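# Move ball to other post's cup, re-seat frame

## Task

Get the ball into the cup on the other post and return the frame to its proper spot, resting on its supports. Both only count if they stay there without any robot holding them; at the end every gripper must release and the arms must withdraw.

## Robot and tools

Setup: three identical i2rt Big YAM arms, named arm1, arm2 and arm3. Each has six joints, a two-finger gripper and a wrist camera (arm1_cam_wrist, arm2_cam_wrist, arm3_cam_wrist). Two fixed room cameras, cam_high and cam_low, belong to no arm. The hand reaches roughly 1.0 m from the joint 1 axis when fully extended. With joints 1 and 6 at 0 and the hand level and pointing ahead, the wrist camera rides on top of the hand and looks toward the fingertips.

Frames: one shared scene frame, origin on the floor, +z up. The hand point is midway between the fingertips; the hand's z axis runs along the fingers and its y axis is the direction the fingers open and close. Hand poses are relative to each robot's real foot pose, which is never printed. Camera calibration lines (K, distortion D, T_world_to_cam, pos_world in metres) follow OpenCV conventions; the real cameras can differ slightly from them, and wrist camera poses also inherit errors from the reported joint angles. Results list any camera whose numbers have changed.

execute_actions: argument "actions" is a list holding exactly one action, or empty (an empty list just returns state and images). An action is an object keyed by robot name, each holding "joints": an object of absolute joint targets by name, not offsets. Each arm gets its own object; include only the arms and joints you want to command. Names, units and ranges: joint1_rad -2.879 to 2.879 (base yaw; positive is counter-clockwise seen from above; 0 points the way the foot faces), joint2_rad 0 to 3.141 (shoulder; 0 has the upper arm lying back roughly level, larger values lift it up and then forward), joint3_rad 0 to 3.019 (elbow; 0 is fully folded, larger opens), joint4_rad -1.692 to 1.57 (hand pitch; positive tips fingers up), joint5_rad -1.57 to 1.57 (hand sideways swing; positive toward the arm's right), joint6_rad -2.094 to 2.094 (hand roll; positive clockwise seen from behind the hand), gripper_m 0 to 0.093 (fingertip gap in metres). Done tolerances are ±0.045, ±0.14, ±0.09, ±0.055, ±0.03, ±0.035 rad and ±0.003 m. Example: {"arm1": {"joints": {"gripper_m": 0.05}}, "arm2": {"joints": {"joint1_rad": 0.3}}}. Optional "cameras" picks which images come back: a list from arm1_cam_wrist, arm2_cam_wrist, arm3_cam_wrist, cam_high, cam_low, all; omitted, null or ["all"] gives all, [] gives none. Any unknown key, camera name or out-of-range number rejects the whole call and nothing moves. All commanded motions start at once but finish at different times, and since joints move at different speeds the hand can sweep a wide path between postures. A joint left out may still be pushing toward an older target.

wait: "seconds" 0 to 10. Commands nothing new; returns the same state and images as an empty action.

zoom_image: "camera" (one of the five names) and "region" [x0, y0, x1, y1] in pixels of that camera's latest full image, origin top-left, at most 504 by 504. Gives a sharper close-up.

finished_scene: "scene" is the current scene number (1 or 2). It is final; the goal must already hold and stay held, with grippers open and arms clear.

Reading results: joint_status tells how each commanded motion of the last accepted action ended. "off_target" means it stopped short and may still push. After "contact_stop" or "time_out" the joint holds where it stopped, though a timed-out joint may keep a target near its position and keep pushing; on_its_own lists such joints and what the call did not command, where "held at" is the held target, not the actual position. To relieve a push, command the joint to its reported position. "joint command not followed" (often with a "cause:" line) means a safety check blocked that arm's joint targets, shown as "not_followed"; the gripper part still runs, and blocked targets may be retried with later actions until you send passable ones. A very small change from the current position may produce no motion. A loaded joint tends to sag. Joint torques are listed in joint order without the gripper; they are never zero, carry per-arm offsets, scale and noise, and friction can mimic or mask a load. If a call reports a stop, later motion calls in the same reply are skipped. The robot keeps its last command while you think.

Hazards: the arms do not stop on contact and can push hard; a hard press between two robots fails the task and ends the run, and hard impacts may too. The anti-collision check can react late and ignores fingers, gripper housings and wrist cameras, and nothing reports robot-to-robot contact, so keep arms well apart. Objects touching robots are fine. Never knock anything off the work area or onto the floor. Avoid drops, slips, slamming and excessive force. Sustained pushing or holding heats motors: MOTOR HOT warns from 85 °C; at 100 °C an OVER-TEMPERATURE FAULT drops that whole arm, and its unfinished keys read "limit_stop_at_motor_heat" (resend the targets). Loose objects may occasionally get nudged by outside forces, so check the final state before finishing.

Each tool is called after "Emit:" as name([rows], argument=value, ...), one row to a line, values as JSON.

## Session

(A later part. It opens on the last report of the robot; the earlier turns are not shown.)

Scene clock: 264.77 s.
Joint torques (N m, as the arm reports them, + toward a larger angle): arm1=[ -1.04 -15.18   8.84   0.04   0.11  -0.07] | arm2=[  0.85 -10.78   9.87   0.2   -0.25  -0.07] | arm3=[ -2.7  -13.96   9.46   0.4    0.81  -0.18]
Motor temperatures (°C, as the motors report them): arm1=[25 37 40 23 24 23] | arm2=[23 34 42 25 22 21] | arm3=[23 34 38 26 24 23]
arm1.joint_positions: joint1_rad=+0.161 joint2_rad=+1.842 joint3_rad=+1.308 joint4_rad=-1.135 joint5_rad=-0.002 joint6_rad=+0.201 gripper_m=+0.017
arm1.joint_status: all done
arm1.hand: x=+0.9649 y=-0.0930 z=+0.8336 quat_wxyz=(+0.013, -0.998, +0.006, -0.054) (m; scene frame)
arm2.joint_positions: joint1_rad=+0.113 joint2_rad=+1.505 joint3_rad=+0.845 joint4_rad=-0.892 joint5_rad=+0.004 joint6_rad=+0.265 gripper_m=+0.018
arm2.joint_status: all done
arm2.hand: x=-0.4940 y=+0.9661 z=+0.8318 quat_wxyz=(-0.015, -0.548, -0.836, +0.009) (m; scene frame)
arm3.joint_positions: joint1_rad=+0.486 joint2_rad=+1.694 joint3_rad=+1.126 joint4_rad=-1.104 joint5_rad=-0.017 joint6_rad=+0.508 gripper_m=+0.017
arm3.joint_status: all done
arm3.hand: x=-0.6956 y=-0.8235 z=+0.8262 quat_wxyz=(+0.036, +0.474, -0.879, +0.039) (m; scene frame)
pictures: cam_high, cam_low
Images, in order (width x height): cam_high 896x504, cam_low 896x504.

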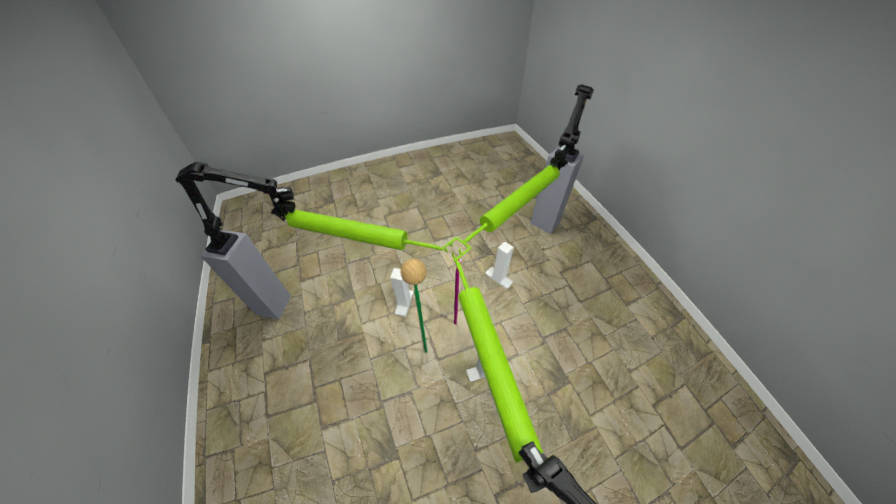

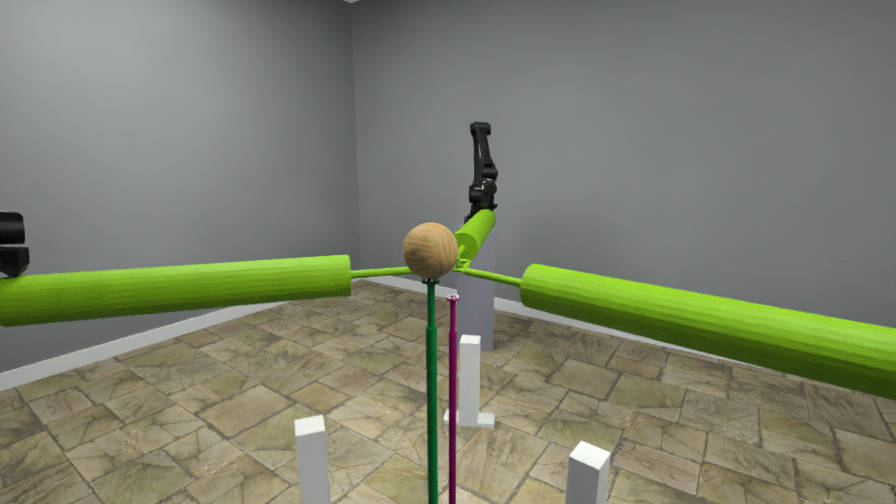

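Emit:
execute_actions([
  {"arm1":{"joints":{"joint1_rad":0.40,"joint2_rad":1.75,"joint3_rad":1.21,"joint4_rad":-1.11,"joint6_rad":0.41}},"arm2":{"joints":{"joint1_rad":0.08,"joint2_rad":1.745,"joint3_rad":1.25,"joint4_rad":-1.015,"joint6_rad":0.24}},"arm3":{"joints":{"joint1_rad":0.22,"joint2_rad":1.455,"joint3_rad":0.92,"joint4_rad":-1.055,"joint6_rad":0.25}}},
], cameras=["cam_high","cam_low"])

Emit:
zoom_image(camera="cam_high", region=[380,220,520,320])

Scene clock: 282.63 s.
Joint torques (N m, as the arm reports them, + toward a larger angle): arm1=[ -0.39 -14.3    9.2   -0.08  -0.35  -0.03] | arm2=[  1.1  -15.55   9.96  -0.88  -0.22   0.11] | arm3=[ -2.28 -10.81  10.32   0.71   0.93  -0.26]
Motor temperatures (°C, as the motors report them): arm1=[25 37 37 23 24 23] | arm2=[23 35 40 25 22 21] | arm3=[23 34 36 26 24 23]
arm1.joint_positions: joint1_rad=+0.396 joint2_rad=+1.763 joint3_rad=+1.182 joint4_rad=-1.104 joint5_rad=+0.010 joint6_rad=+0.435 gripper_m=+0.017
arm1.joint_status: all done
arm1.hand: x=+1.0369 y=-0.1844 z=+0.8308 quat_wxyz=(+0.033, -0.998, +0.005, -0.055) (m; scene frame)
arm2.joint_positions: joint1_rad=+0.080 joint2_rad=+1.753 joint3_rad=+1.200 joint4_rad=-0.988 joint5_rad=+0.003 joint6_rad=+0.227 gripper_m=+0.018
arm2.joint_status: all done
arm2.hand: x=-0.4326 y=+0.8640 z=+0.8448 quat_wxyz=(-0.020, -0.546, -0.838, +0.011) (m; scene frame)
arm3.joint_positions: joint1_rad=+0.244 joint2_rad=+1.479 joint3_rad=+0.875 joint4_rad=-1.065 joint5_rad=-0.021 joint6_rad=+0.276 gripper_m=+0.017
arm3.joint_status: all done
arm3.hand: x=-0.6207 y=-0.9266 z=+0.8305 quat_wxyz=(+0.045, +0.469, -0.881, +0.027) (m; scene frame)
pictures: cam_high, cam_low
Images, in order (width x height): cam_high 896x504, cam_low 896x504.

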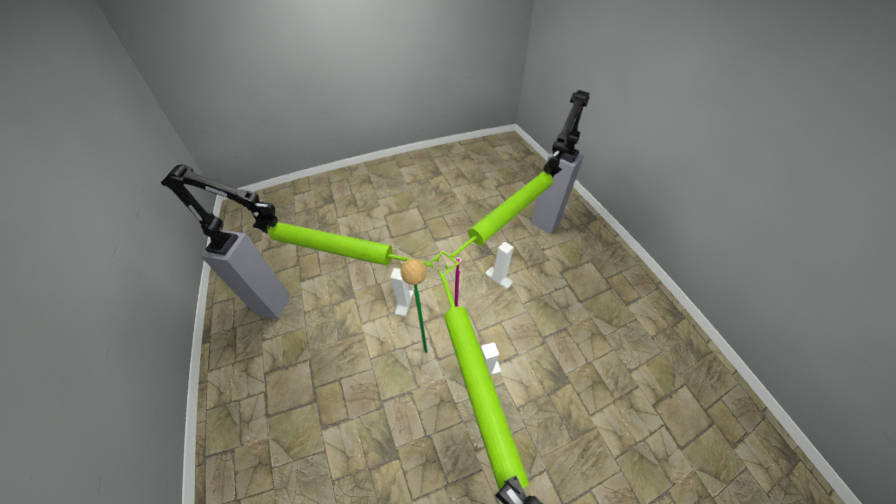

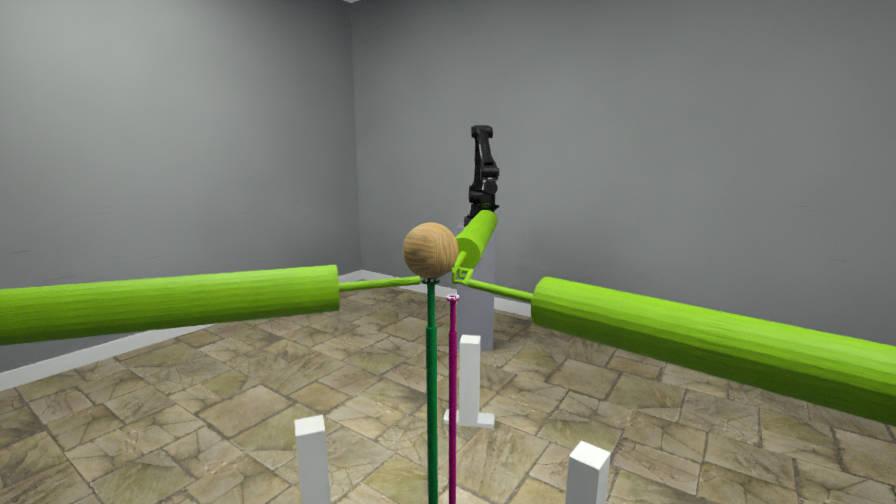

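Region (380, 220, 520, 320) of cam_high's 896x504 image, scaled by 3.600, with more detail than that image has; it fills the top 360 rows of this view, and the rest is white.

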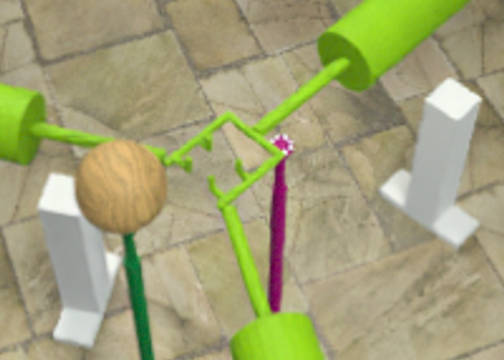

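Emit:
zoom_image(camera="cam_low", region=[390,220,530,320])

Region (390, 220, 530, 320) of cam_low's 896x504 image, scaled by 3.600, with more detail than that image has; it fills the top 360 rows of this view, and the rest is white.

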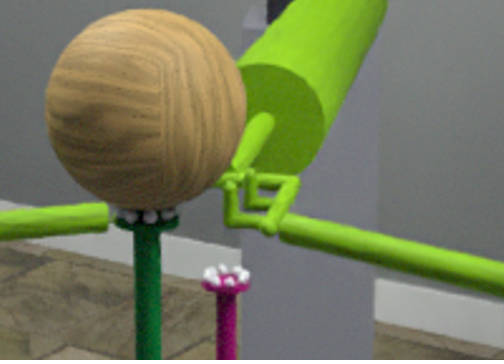

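Emit:
execute_actions([
  {"arm1":{"joints":{"joint1_rad":0.59,"joint2_rad":1.78,"joint3_rad":1.25,"joint4_rad":-1.09,"joint6_rad":0.60}},"arm2":{"joints":{"joint1_rad":0.045,"joint2_rad":1.915,"joint3_rad":1.50,"joint4_rad":-1.09,"joint6_rad":0.21}},"arm3":{"joints":{"joint1_rad":0.035,"joint2_rad":1.31,"joint3_rad":0.775,"joint4_rad":-1.07,"joint6_rad":0.07}}},
], cameras=["cam_high","cam_low"])

Emit:
zoom_image(camera="cam_high", region=[360,220,500,320])

Emit:
zoom_image(camera="cam_low", region=[390,220,530,320])

Scene clock: 308.57 s.
Joint torques (N m, as the arm reports them, + toward a larger angle): arm1=[  0.48 -14.45  12.03   0.13  -0.41   0.15] | arm2=[  1.1  -18.56   9.61  -1.06  -0.16   0.18] | arm3=[-0.75 -9.05  9.83  0.47  0.46  0.01]
Motor temperatures (°C, as the motors report them): arm1=[25 36 37 23 24 23] | arm2=[23 37 41 25 22 21] | arm3=[23 32 37 26 24 23]
arm1.joint_positions: joint1_rad=+0.576 joint2_rad=+1.790 joint3_rad=+1.184 joint4_rad=-1.090 joint5_rad=+0.012 joint6_rad=+0.605 gripper_m=+0.017
arm1.joint_status: all done
arm1.hand: x=+1.0754 y=-0.2560 z=+0.8187 quat_wxyz=(+0.045, -0.998, +0.000, -0.054) (m; scene frame)
arm2.joint_positions: joint1_rad=+0.046 joint2_rad=+1.923 joint3_rad=+1.461 joint4_rad=-1.054 joint5_rad=+0.001 joint6_rad=+0.191 gripper_m=+0.018
arm2.joint_status: all done
arm2.hand: x=-0.3988 y=+0.7873 z=+0.8487 quat_wxyz=(-0.031, -0.545, -0.838, +0.016) (m; scene frame)
arm3.joint_positions: joint1_rad=+0.042 joint2_rad=+1.336 joint3_rad=+0.737 joint4_rad=-1.075 joint5_rad=-0.010 joint6_rad=+0.072 gripper_m=+0.017
arm3.joint_status: all done
arm3.hand: x=-0.5825 y=-1.0028 z=+0.8333 quat_wxyz=(+0.048, +0.471, -0.881, +0.024) (m; scene frame)
pictures: cam_high, cam_low
Images, in order (width x height): cam_high 896x504, cam_low 896x504.

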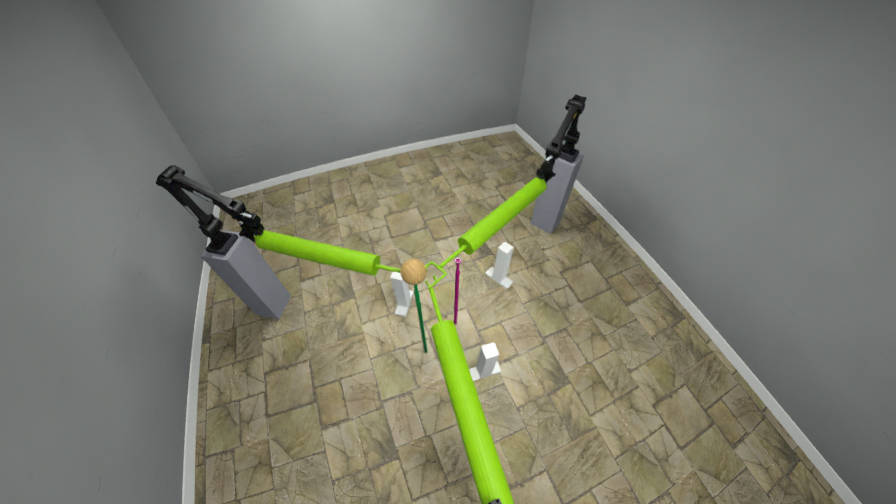

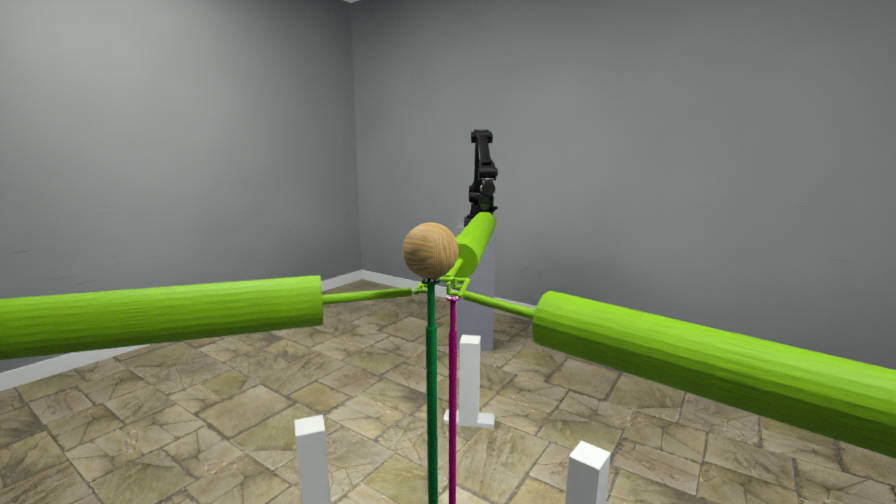

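Region (360, 220, 500, 320) of cam_high's 896x504 image, scaled by 3.600, with more detail than that image has; it fills the top 360 rows of this view, and the rest is white.

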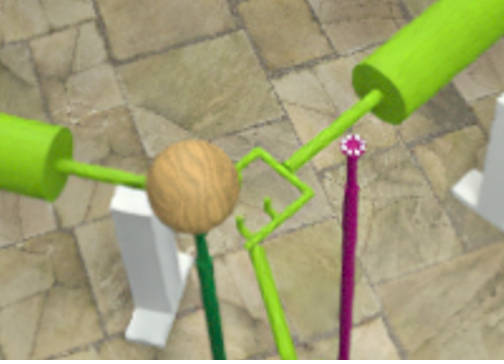

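Region (390, 220, 530, 320) of cam_low's 896x504 image, scaled by 3.600, with more detail than that image has; it fills the top 360 rows of this view, and the rest is white.

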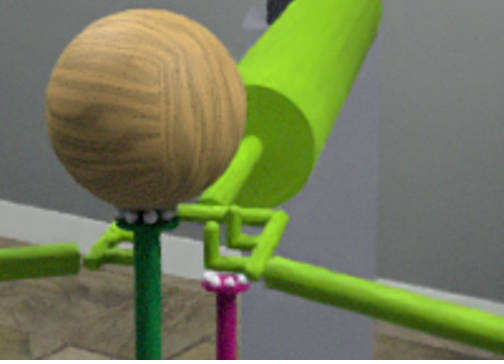

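Emit:
execute_actions([
  {"arm1":{"joints":{"joint1_rad":0.73,"joint2_rad":1.845,"joint3_rad":1.34,"joint4_rad":-1.125,"joint6_rad":0.74}},"arm2":{"joints":{"joint1_rad":0.012,"joint2_rad":2.065,"joint3_rad":1.72,"joint4_rad":-1.13,"joint6_rad":0.17}},"arm3":{"joints":{"joint1_rad":-0.155,"joint2_rad":1.18,"joint3_rad":0.66,"joint4_rad":-1.095,"joint6_rad":-0.12}}},
], cameras=["cam_high","cam_low"])

Emit:
zoom_image(camera="cam_high", region=[350,230,490,330])

Emit:
zoom_image(camera="cam_low", region=[370,220,510,320])

Scene clock: 324.73 s.
Joint torques (N m, as the arm reports them, + toward a larger angle): arm1=[  0.94 -16.85  11.97  -0.17  -0.24   0.18] | arm2=[  1.09 -20.61   9.97  -1.06  -0.28   0.14] | arm3=[-0.84 -6.6   9.56  0.22  0.28 -0.02]
Motor temperatures (°C, as the motors report them): arm1=[25 36 40 23 24 23] | arm2=[23 38 41 25 22 21] | arm3=[23 32 37 26 24 23]
arm1.joint_positions: joint1_rad=+0.711 joint2_rad=+1.869 joint3_rad=+1.276 joint4_rad=-1.118 joint5_rad=+0.008 joint6_rad=+0.744 gripper_m=+0.017
arm1.joint_status: all done
arm1.hand: x=+1.0936 y=-0.3225 z=+0.8106 quat_wxyz=(+0.055, -0.997, +0.002, -0.054) (m; scene frame)
arm2.joint_positions: joint1_rad=+0.010 joint2_rad=+2.071 joint3_rad=+1.680 joint4_rad=-1.096 joint5_rad=+0.004 joint6_rad=+0.156 gripper_m=+0.018
arm2.joint_status: all done
arm2.hand: x=-0.3809 y=+0.7206 z=+0.8431 quat_wxyz=(-0.044, -0.545, -0.837, +0.024) (m; scene frame)
arm3.joint_positions: joint1_rad=-0.146 joint2_rad=+1.201 joint3_rad=+0.628 joint4_rad=-1.094 joint5_rad=-0.006 joint6_rad=-0.116 gripper_m=+0.017
arm3.joint_status: all done
arm3.hand: x=-0.5660 y=-1.0681 z=+0.8350 quat_wxyz=(+0.047, +0.471, -0.881, +0.016) (m; scene frame)
pictures: cam_high, cam_low
Images, in order (width x height): cam_high 896x504, cam_low 896x504.

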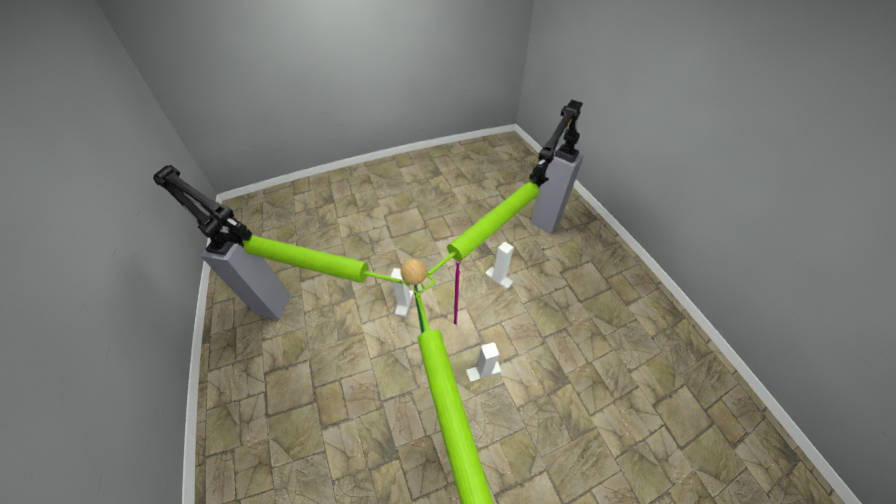

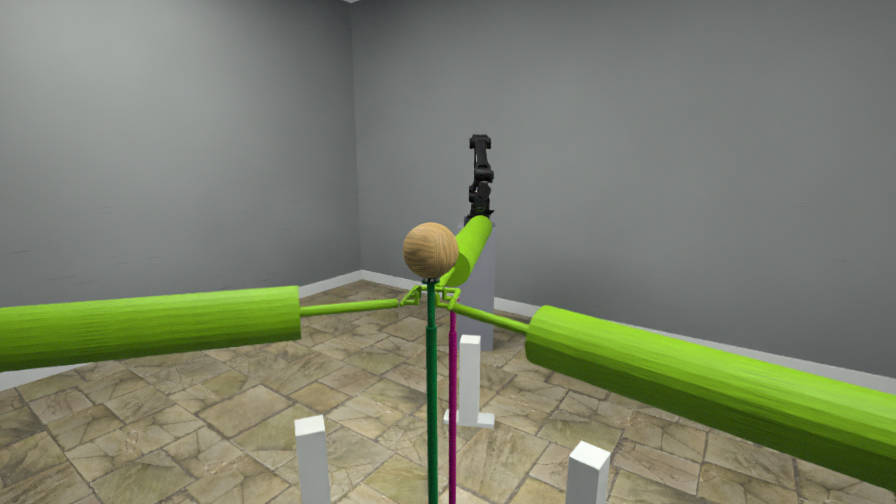

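Region (350, 230, 490, 330) of cam_high's 896x504 image, scaled by 3.600, with more detail than that image has; it fills the top 360 rows of this view, and the rest is white.

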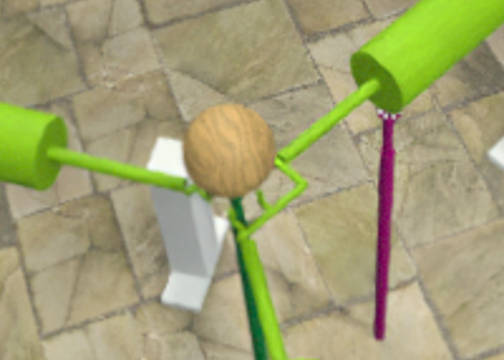

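Region (370, 220, 510, 320) of cam_low's 896x504 image, scaled by 3.600, with more detail than that image has; it fills the top 360 rows of this view, and the rest is white.

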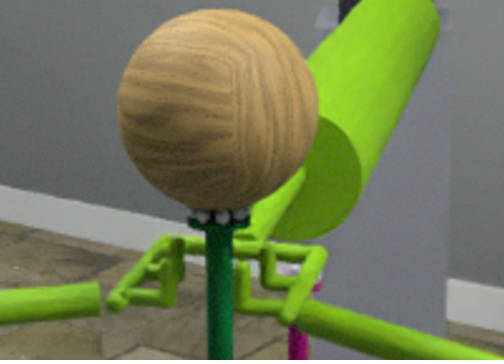

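Emit:
execute_actions([
  {"arm1":{"joints":{"joint2_rad":1.77,"joint3_rad":1.41,"joint4_rad":-1.26}},"arm2":{"joints":{"joint2_rad":2.02,"joint3_rad":1.775,"joint4_rad":-1.19}},"arm3":{"joints":{"joint2_rad":1.125,"joint3_rad":0.72,"joint4_rad":-1.195}}},
], cameras=["cam_high","cam_low"])

Emit:
zoom_image(camera="cam_low", region=[370,200,510,300])

Scene clock: 342.87 s.
Joint torques (N m, as the arm reports them, + toward a larger angle): arm1=[  0.78 -17.07  12.68  -0.31   0.19   0.11] | arm2=[  1.75 -23.87  10.78  -1.17  -0.33   0.13] | arm3=[-0.83 -6.3  12.2  -0.36  0.09  0.  ]
Motor temperatures (°C, as the motors report them): arm1=[25 37 41 23 24 23] | arm2=[23 40 42 25 22 21] | arm3=[23 31 37 26 23 23]
arm1.joint_positions: joint1_rad=+0.713 joint2_rad=+1.797 joint3_rad=+1.346 joint4_rad=-1.251 joint5_rad=-0.003 joint6_rad=+0.749 gripper_m=+0.017
arm1.joint_status: all done
arm1.hand: x=+1.0921 y=-0.3281 z=+0.8687 quat_wxyz=(+0.048, -0.997, +0.004, -0.055) (m; scene frame)
arm2.joint_positions: joint1_rad=+0.006 joint2_rad=+2.068 joint3_rad=+1.724 joint4_rad=-1.152 joint5_rad=+0.006 joint6_rad=+0.156 gripper_m=+0.018
arm2.joint_status: all done
arm2.hand: x=-0.3820 y=+0.7165 z=+0.8601 quat_wxyz=(-0.039, -0.547, -0.836, +0.022) (m; scene frame)
arm3.joint_positions: joint1_rad=-0.146 joint2_rad=+1.145 joint3_rad=+0.657 joint4_rad=-1.178 joint5_rad=-0.001 joint6_rad=-0.118 gripper_m=+0.017
arm3.joint_status: all done
arm3.hand: x=-0.5683 y=-1.0721 z=+0.8580 quat_wxyz=(+0.047, +0.472, -0.880, +0.018) (m; scene frame)
pictures: cam_high, cam_low
Images, in order (width x height): cam_high 896x504, cam_low 896x504.

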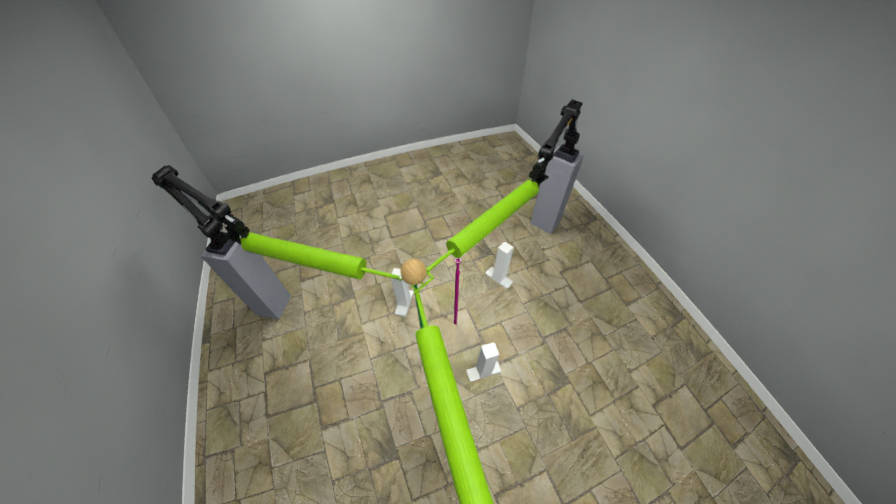

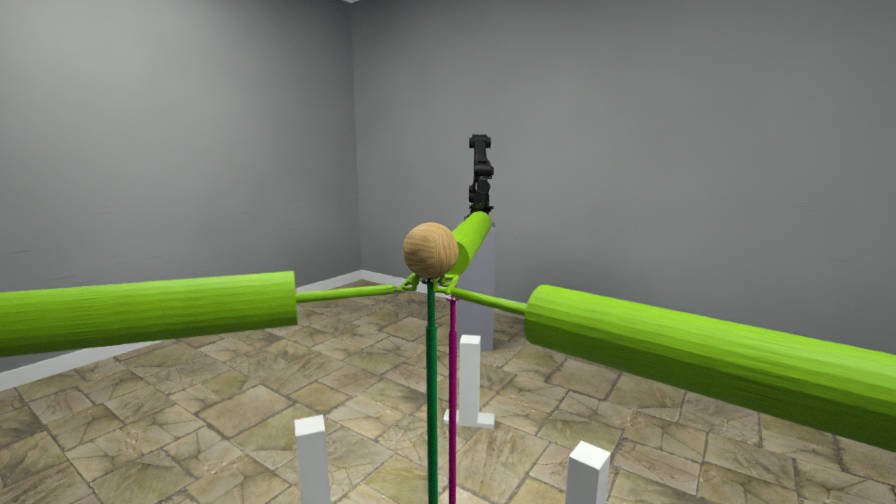

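Region (370, 200, 510, 300) of cam_low's 896x504 image, scaled by 3.600, with more detail than that image has; it fills the top 360 rows of this view, and the rest is white.

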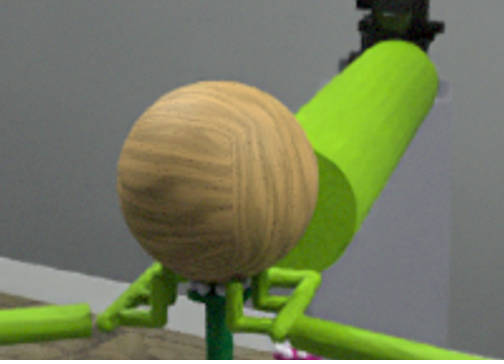

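Emit:
execute_actions([
  {"arm1":{"joints":{"joint2_rad":1.74,"joint3_rad":1.47,"joint4_rad":-1.39}},"arm2":{"joints":{"joint2_rad":1.98,"joint3_rad":1.86,"joint4_rad":-1.32}},"arm3":{"joints":{"joint2_rad":1.06,"joint3_rad":0.81,"joint4_rad":-1.365}}},
], cameras=["cam_high","cam_low"])

Emit:
zoom_image(camera="cam_low", region=[370,190,510,310])

Scene clock: 355.83 s.
Joint torques (N m, as the arm reports them, + toward a larger angle): arm1=[  0.55 -17.59  12.65  -0.95  -0.09   0.07] | arm2=[  1.65 -24.07  11.28  -1.2   -0.39   0.13] | arm3=[-0.79 -6.24 12.51 -1.    0.13  0.  ]
Motor temperatures (°C, as the motors report them): arm1=[25 37 42 23 24 23] | arm2=[23 43 43 25 22 21] | arm3=[23 31 40 26 23 23]
arm1.joint_positions: joint1_rad=+0.715 joint2_rad=+1.777 joint3_rad=+1.409 joint4_rad=-1.364 joint5_rad=+0.004 joint6_rad=+0.753 gripper_m=+0.017
arm1.joint_status: all done
arm1.hand: x=+1.0928 y=-0.3267 z=+0.9018 quat_wxyz=(+0.061, -0.996, +0.005, -0.063) (m; scene frame)
arm2.joint_positions: joint1_rad=+0.006 joint2_rad=+2.032 joint3_rad=+1.806 joint4_rad=-1.283 joint5_rad=+0.007 joint6_rad=+0.155 gripper_m=+0.018
arm2.joint_status: all done
arm2.hand: x=-0.3832 y=+0.7183 z=+0.9113 quat_wxyz=(-0.033, -0.547, -0.836, +0.020) (m; scene frame)
arm3.joint_positions: joint1_rad=-0.146 joint2_rad=+1.082 joint3_rad=+0.750 joint4_rad=-1.332 joint5_rad=-0.002 joint6_rad=-0.118 gripper_m=+0.017
arm3.joint_status: all done
arm3.hand: x=-0.5677 y=-1.0711 z=+0.9060 quat_wxyz=(+0.046, +0.472, -0.880, +0.017) (m; scene frame)
pictures: cam_high, cam_low
Images, in order (width x height): cam_high 896x504, cam_low 896x504.

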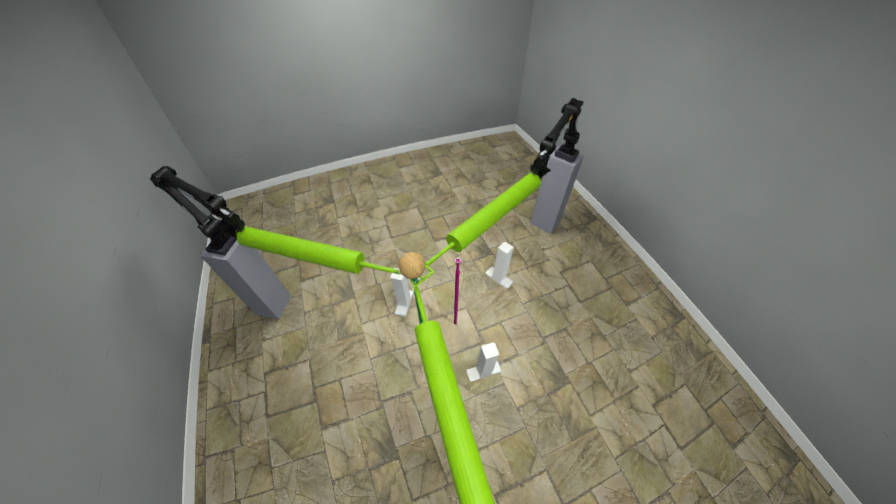

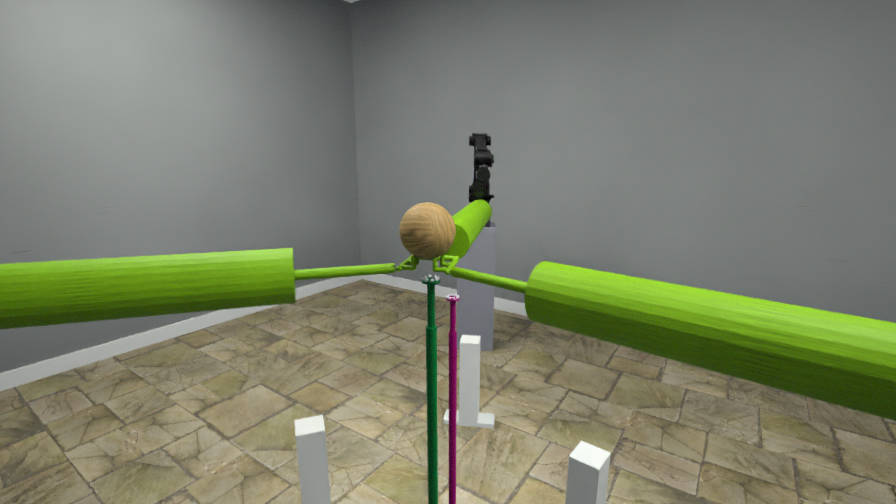

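Region (370, 190, 510, 310) of cam_low's 896x504 image, scaled by 3.600, with more detail than that image has; it fills the top 432 rows of this view, and the rest is white.

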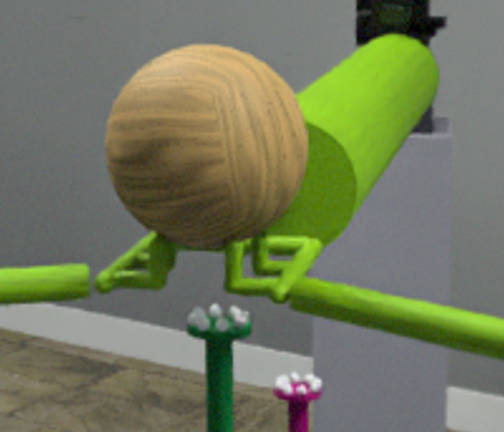

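Emit:
execute_actions([
  {"arm1":{"joints":{"joint1_rad":0.41,"joint2_rad":1.67,"joint3_rad":1.33,"joint4_rad":-1.33,"joint6_rad":0.46}},"arm2":{"joints":{"joint1_rad":0.06,"joint2_rad":1.67,"joint3_rad":1.385,"joint4_rad":-1.18,"joint6_rad":0.205}},"arm3":{"joints":{"joint1_rad":0.255,"joint2_rad":1.345,"joint3_rad":0.985,"joint4_rad":-1.24,"joint6_rad":0.26}}},
], cameras=["cam_high","cam_low"])

Scene clock: 375.87 s.
Joint torques (N m, as the arm reports them, + toward a larger angle): arm1=[ -2.56 -14.58  10.36  -0.65  -0.34   0.13] | arm2=[  0.73 -16.65   8.69   1.38  -0.14  -0.1 ] | arm3=[ 1.25 -8.34 12.22  0.   -0.13  0.03]
Motor temperatures (°C, as the motors report them): arm1=[25 38 43 23 24 23] | arm2=[23 44 45 25 22 21] | arm3=[23 30 42 26 23 23]
arm1.joint_positions: joint1_rad=+0.428 joint2_rad=+1.684 joint3_rad=+1.297 joint4_rad=-1.311 joint5_rad=+0.010 joint6_rad=+0.469 gripper_m=+0.017
arm1.joint_status: all done
arm1.hand: x=+1.0398 y=-0.1997 z=+0.9066 quat_wxyz=(+0.037, -0.997, +0.005, -0.060) (m; scene frame)
arm2.joint_positions: joint1_rad=+0.063 joint2_rad=+1.693 joint3_rad=+1.365 joint4_rad=-1.216 joint5_rad=+0.001 joint6_rad=+0.211 gripper_m=+0.018
arm2.joint_status: all done
arm2.hand: x=-0.4312 y=+0.8492 z=+0.9301 quat_wxyz=(-0.019, -0.546, -0.837, +0.010) (m; scene frame)
arm3.joint_positions: joint1_rad=+0.241 joint2_rad=+1.351 joint3_rad=+0.925 joint4_rad=-1.232 joint5_rad=+0.005 joint6_rad=+0.259 gripper_m=+0.017
arm3.joint_status: all done
arm3.hand: x=-0.6194 y=-0.9407 z=+0.8904 quat_wxyz=(+0.032, +0.476, -0.878, +0.033) (m; scene frame)
pictures: cam_high, cam_low
Images, in order (width x height): cam_high 896x504, cam_low 896x504.

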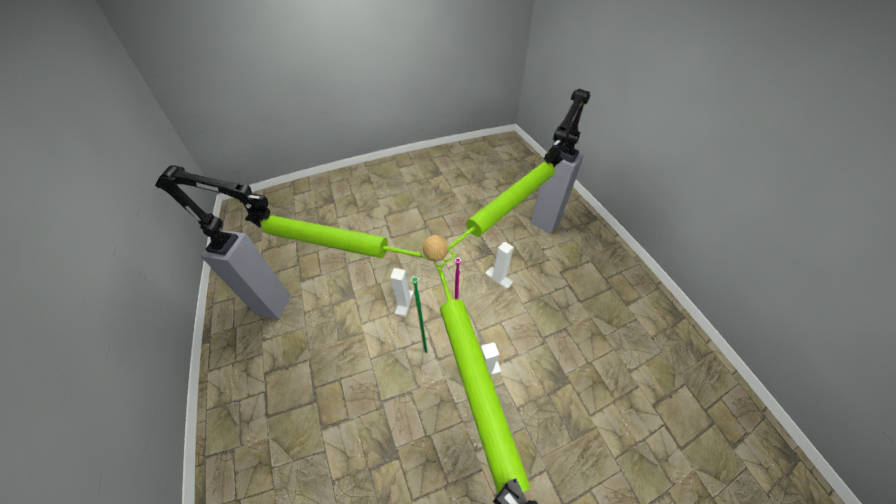

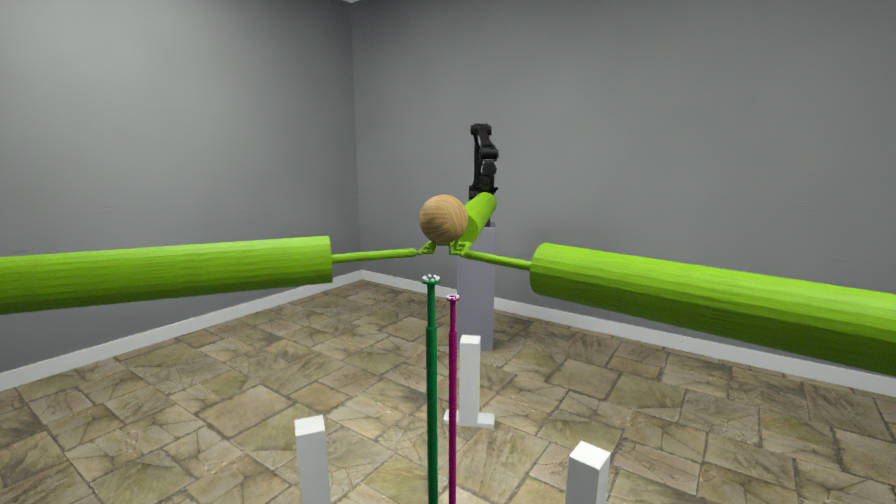

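Emit:
execute_actions([
  {"arm1":{"joints":{"joint1_rad":0.07,"joint2_rad":1.79,"joint3_rad":1.30,"joint4_rad":-1.14,"joint6_rad":0.13}},"arm2":{"joints":{"joint1_rad":0.155,"joint2_rad":1.39,"joint3_rad":0.89,"joint4_rad":-0.98,"joint6_rad":0.29}},"arm3":{"joints":{"joint1_rad":0.47,"joint2_rad":1.735,"joint3_rad":1.205,"joint4_rad":-1.065,"joint6_rad":0.47}}},
], cameras=["cam_high","cam_low"])

Emit:
zoom_image(camera="cam_low", region=[390,200,530,320])

Emit:
zoom_image(camera="cam_high", region=[390,200,530,300])

Scene clock: 391.90 s.
Joint torques (N m, as the arm reports them, + toward a larger angle): arm1=[ -3.14 -15.97   9.21  -0.11   0.04   0.13] | arm2=[  1.36 -11.51   8.39   1.56  -0.36  -0.09] | arm3=[  0.4  -14.13  10.7   -0.22   0.15  -0.08]
Motor temperatures (°C, as the motors report them): arm1=[25 37 41 23 24 23] | arm2=[23 41 42 25 22 21] | arm3=[23 30 43 26 23 23]
arm1.joint_positions: joint1_rad=+0.095 joint2_rad=+1.814 joint3_rad=+1.274 joint4_rad=-1.134 joint5_rad=+0.000 joint6_rad=+0.137 gripper_m=+0.017
arm1.joint_status: all done
arm1.hand: x=+0.9719 y=-0.0593 z=+0.8366 quat_wxyz=(+0.011, -0.998, +0.007, -0.056) (m; scene frame)
arm2.joint_positions: joint1_rad=+0.149 joint2_rad=+1.415 joint3_rad=+0.862 joint4_rad=-1.023 joint5_rad=+0.006 joint6_rad=+0.296 gripper_m=+0.018
arm2.joint_status: all done
arm2.hand: x=-0.4952 y=+0.9878 z=+0.8672 quat_wxyz=(-0.003, -0.546, -0.838, +0.007) (m; scene frame)
arm3.joint_positions: joint1_rad=+0.466 joint2_rad=+1.755 joint3_rad=+1.156 joint4_rad=-1.050 joint5_rad=-0.001 joint6_rad=+0.480 gripper_m=+0.017
arm3.joint_status: all done
arm3.hand: x=-0.6826 y=-0.8035 z=+0.8078 quat_wxyz=(+0.024, +0.478, -0.877, +0.033) (m; scene frame)
pictures: cam_high, cam_low
Images, in order (width x height): cam_high 896x504, cam_low 896x504.

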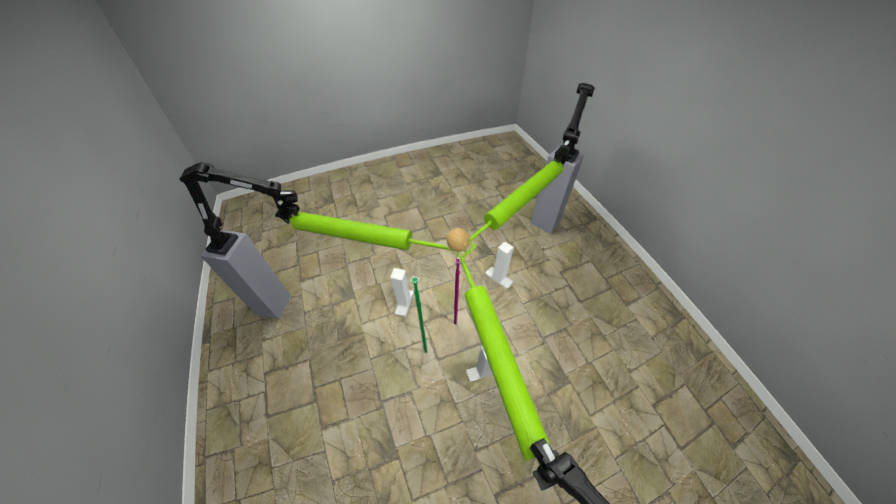

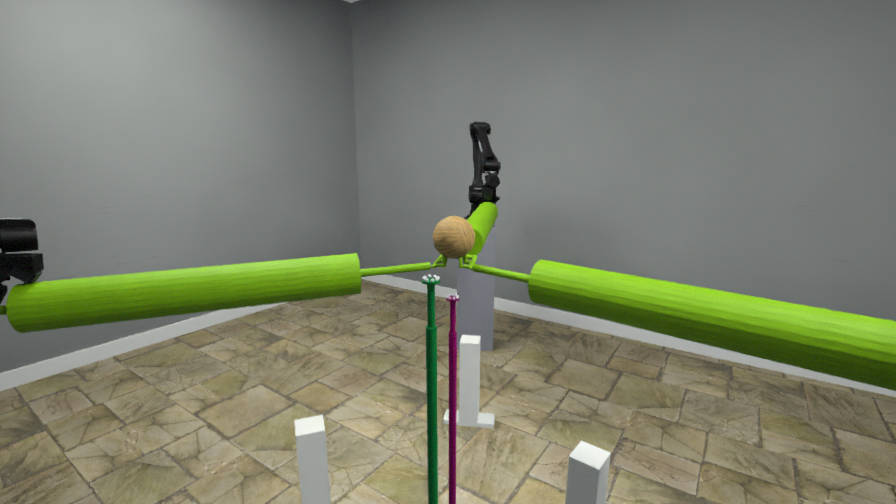

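Region (390, 200, 530, 320) of cam_low's 896x504 image, scaled by 3.600, with more detail than that image has; it fills the top 432 rows of this view, and the rest is white.

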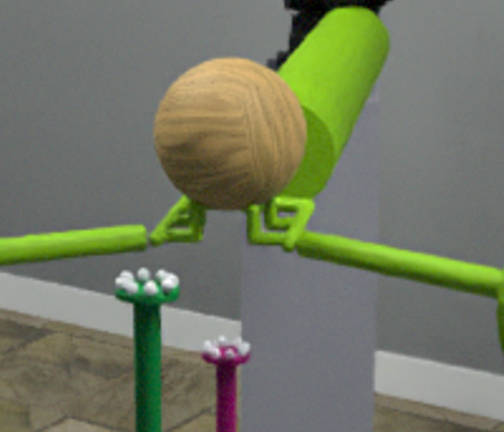

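Region (390, 200, 530, 300) of cam_high's 896x504 image, scaled by 3.600, with more detail than that image has; it fills the top 360 rows of this view, and the rest is white.

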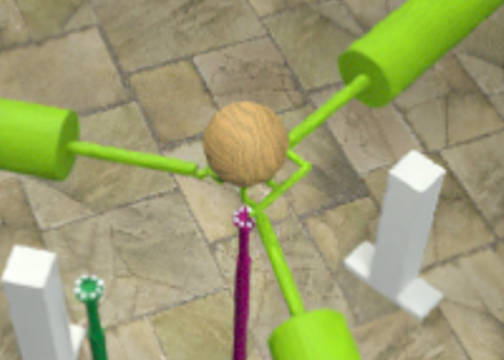

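Emit:
execute_actions([
  {"arm1":{"joints":{"joint1_rad":0.06,"joint2_rad":1.87,"joint3_rad":1.245,"joint4_rad":-1.0}},"arm2":{"joints":{"joint2_rad":1.545,"joint3_rad":0.78,"joint4_rad":-0.76}},"arm3":{"joints":{"joint2_rad":1.805,"joint3_rad":1.165,"joint4_rad":-0.96}}},
], cameras=["cam_high","cam_low"])

Emit:
zoom_image(camera="cam_low", region=[390,210,530,330])

Emit:
zoom_image(camera="cam_high", region=[390,200,530,300])

Scene clock: 409.90 s.
Joint torques (N m, as the arm reports them, + toward a larger angle): arm1=[ -2.16 -17.98   7.83  -0.22   0.03   0.14] | arm2=[  1.58 -11.78   6.63   0.96  -0.21  -0.08] | arm3=[  0.2  -15.18   8.38   0.53   0.24  -0.08]
Motor temperatures (°C, as the motors report them): arm1=[25 37 39 23 24 23] | arm2=[23 39 41 25 22 21] | arm3=[23 32 41 26 23 23]
arm1.joint_positions: joint1_rad=+0.079 joint2_rad=+1.908 joint3_rad=+1.226 joint4_rad=-0.990 joint5_rad=-0.001 joint6_rad=+0.135 gripper_m=+0.017
arm1.joint_status: all done
arm1.hand: x=+0.9700 y=-0.0512 z=+0.7757 quat_wxyz=(+0.010, -0.998, +0.014, -0.056) (m; scene frame)
arm2.joint_positions: joint1_rad=+0.151 joint2_rad=+1.566 joint3_rad=+0.760 joint4_rad=-0.786 joint5_rad=+0.003 joint6_rad=+0.296 gripper_m=+0.018
arm2.joint_status: all done
arm2.hand: x=-0.4986 y=+0.9928 z=+0.7864 quat_wxyz=(+0.005, -0.545, -0.838, +0.003) (m; scene frame)
arm3.joint_positions: joint1_rad=+0.466 joint2_rad=+1.828 joint3_rad=+1.141 joint4_rad=-0.967 joint5_rad=-0.003 joint6_rad=+0.480 gripper_m=+0.017
arm3.joint_status: all done
arm3.hand: x=-0.6826 y=-0.7990 z=+0.7703 quat_wxyz=(+0.026, +0.478, -0.877, +0.034) (m; scene frame)
pictures: cam_high, cam_low
Images, in order (width x height): cam_high 896x504, cam_low 896x504.

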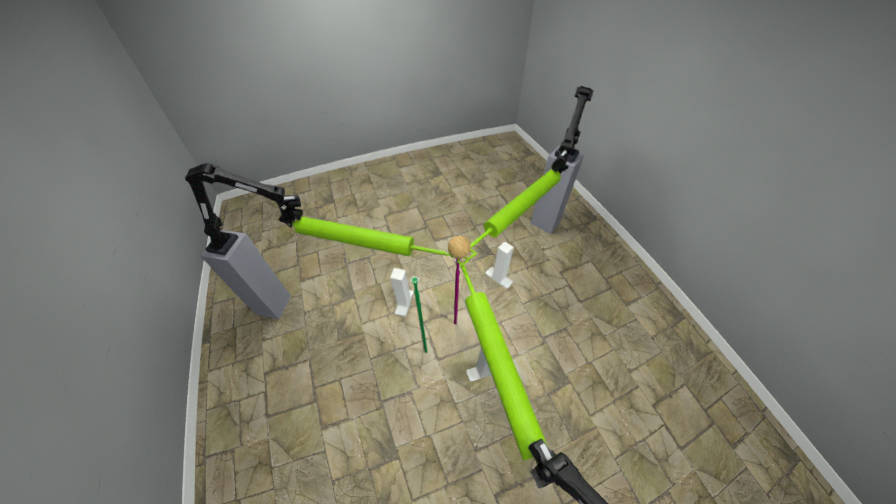

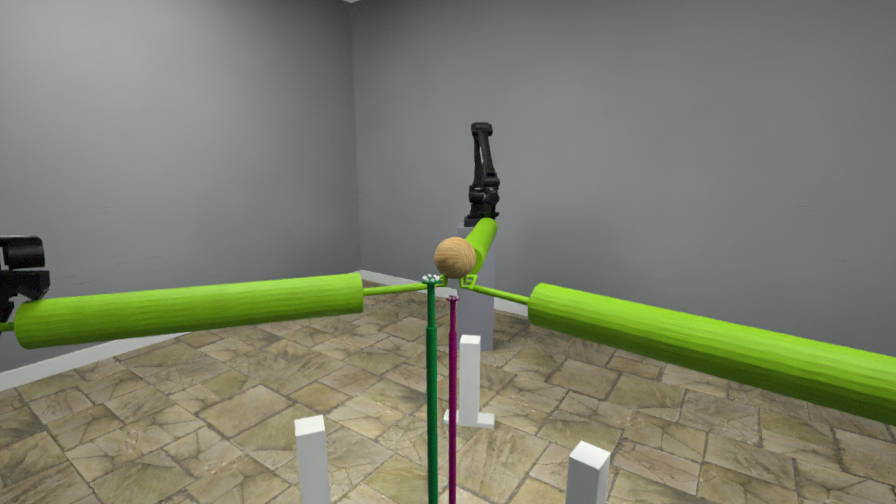

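Region (390, 210, 530, 330) of cam_low's 896x504 image, scaled by 3.600, with more detail than that image has; it fills the top 432 rows of this view, and the rest is white.

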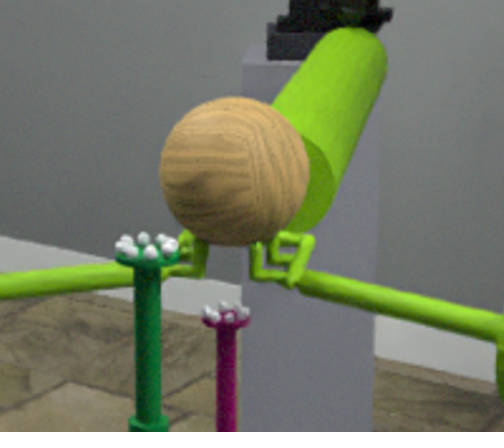

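Region (390, 200, 530, 300) of cam_high's 896x504 image, scaled by 3.600, with more detail than that image has; it fills the top 360 rows of this view, and the rest is white.

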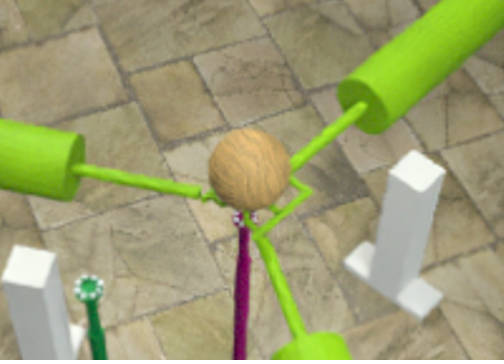

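Emit:
execute_actions([
  {"arm1":{"joints":{"joint2_rad":1.955,"joint3_rad":1.235,"joint4_rad":-0.905}},"arm2":{"joints":{"joint2_rad":1.665,"joint3_rad":0.74,"joint4_rad":-0.62}},"arm3":{"joints":{"joint2_rad":1.865,"joint3_rad":1.14,"joint4_rad":-0.885}}},
], cameras=["cam_high","cam_low"])

Emit:
zoom_image(camera="cam_low", region=[390,220,530,340])

Scene clock: 424.20 s.
Joint torques (N m, as the arm reports them, + toward a larger angle): arm1=[ -2.8  -17.77   7.77  -0.18   0.1    0.12] | arm2=[  1.14 -11.94   5.36   0.7   -0.4   -0.08] | arm3=[ -0.35 -15.08   7.7    0.42   0.4   -0.09]
Motor temperatures (°C, as the motors report them): arm1=[25 38 38 23 24 23] | arm2=[23 38 39 25 22 21] | arm3=[23 32 39 26 23 23]
arm1.joint_positions: joint1_rad=+0.079 joint2_rad=+1.987 joint3_rad=+1.212 joint4_rad=-0.896 joint5_rad=-0.001 joint6_rad=+0.138 gripper_m=+0.017
arm1.joint_status: all done
arm1.hand: x=+0.9680 y=-0.0511 z=+0.7334 quat_wxyz=(+0.010, -0.998, +0.016, -0.055) (m; scene frame)
arm2.joint_positions: joint1_rad=+0.151 joint2_rad=+1.680 joint3_rad=+0.725 joint4_rad=-0.639 joint5_rad=+0.008 joint6_rad=+0.296 gripper_m=+0.018
arm2.joint_status: all done
arm2.hand: x=-0.4998 y=+0.9925 z=+0.7406 quat_wxyz=(+0.006, -0.545, -0.838, +0.005) (m; scene frame)
arm3.joint_positions: joint1_rad=+0.468 joint2_rad=+1.885 joint3_rad=+1.120 joint4_rad=-0.891 joint5_rad=-0.007 joint6_rad=+0.480 gripper_m=+0.017
arm3.joint_status: all done
arm3.hand: x=-0.6842 y=-0.7995 z=+0.7382 quat_wxyz=(+0.029, +0.479, -0.877, +0.034) (m; scene frame)
pictures: cam_high, cam_low
Images, in order (width x height): cam_high 896x504, cam_low 896x504.

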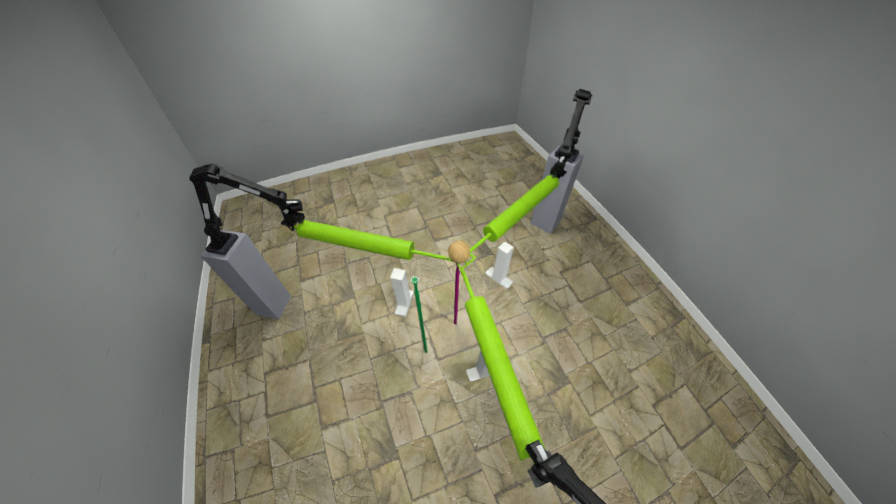

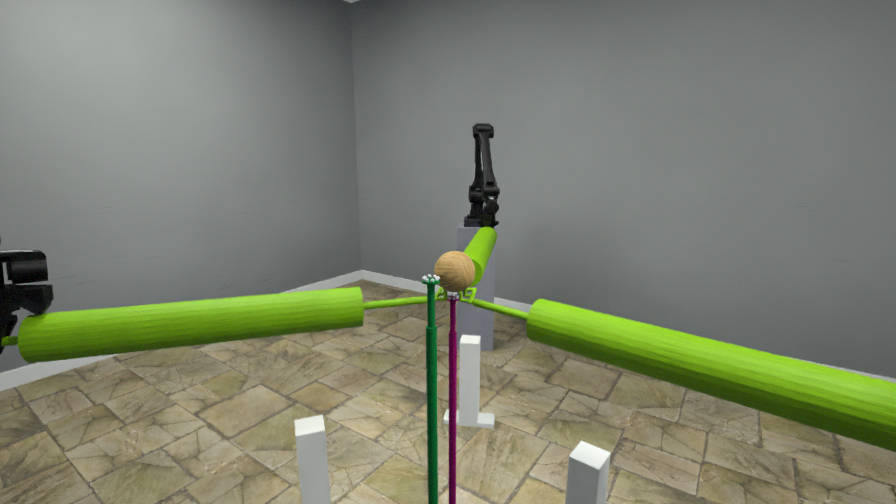

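Region (390, 220, 530, 340) of cam_low's 896x504 image, scaled by 3.600, with more detail than that image has; it fills the top 432 rows of this view, and the rest is white.

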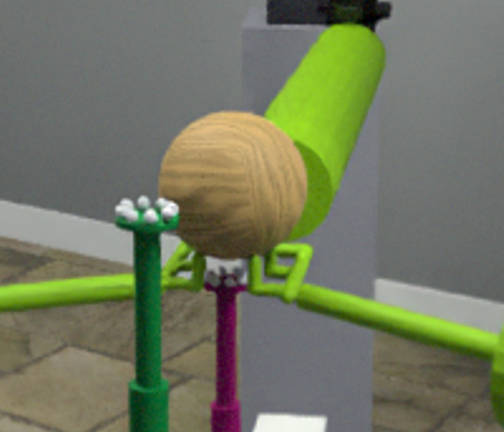

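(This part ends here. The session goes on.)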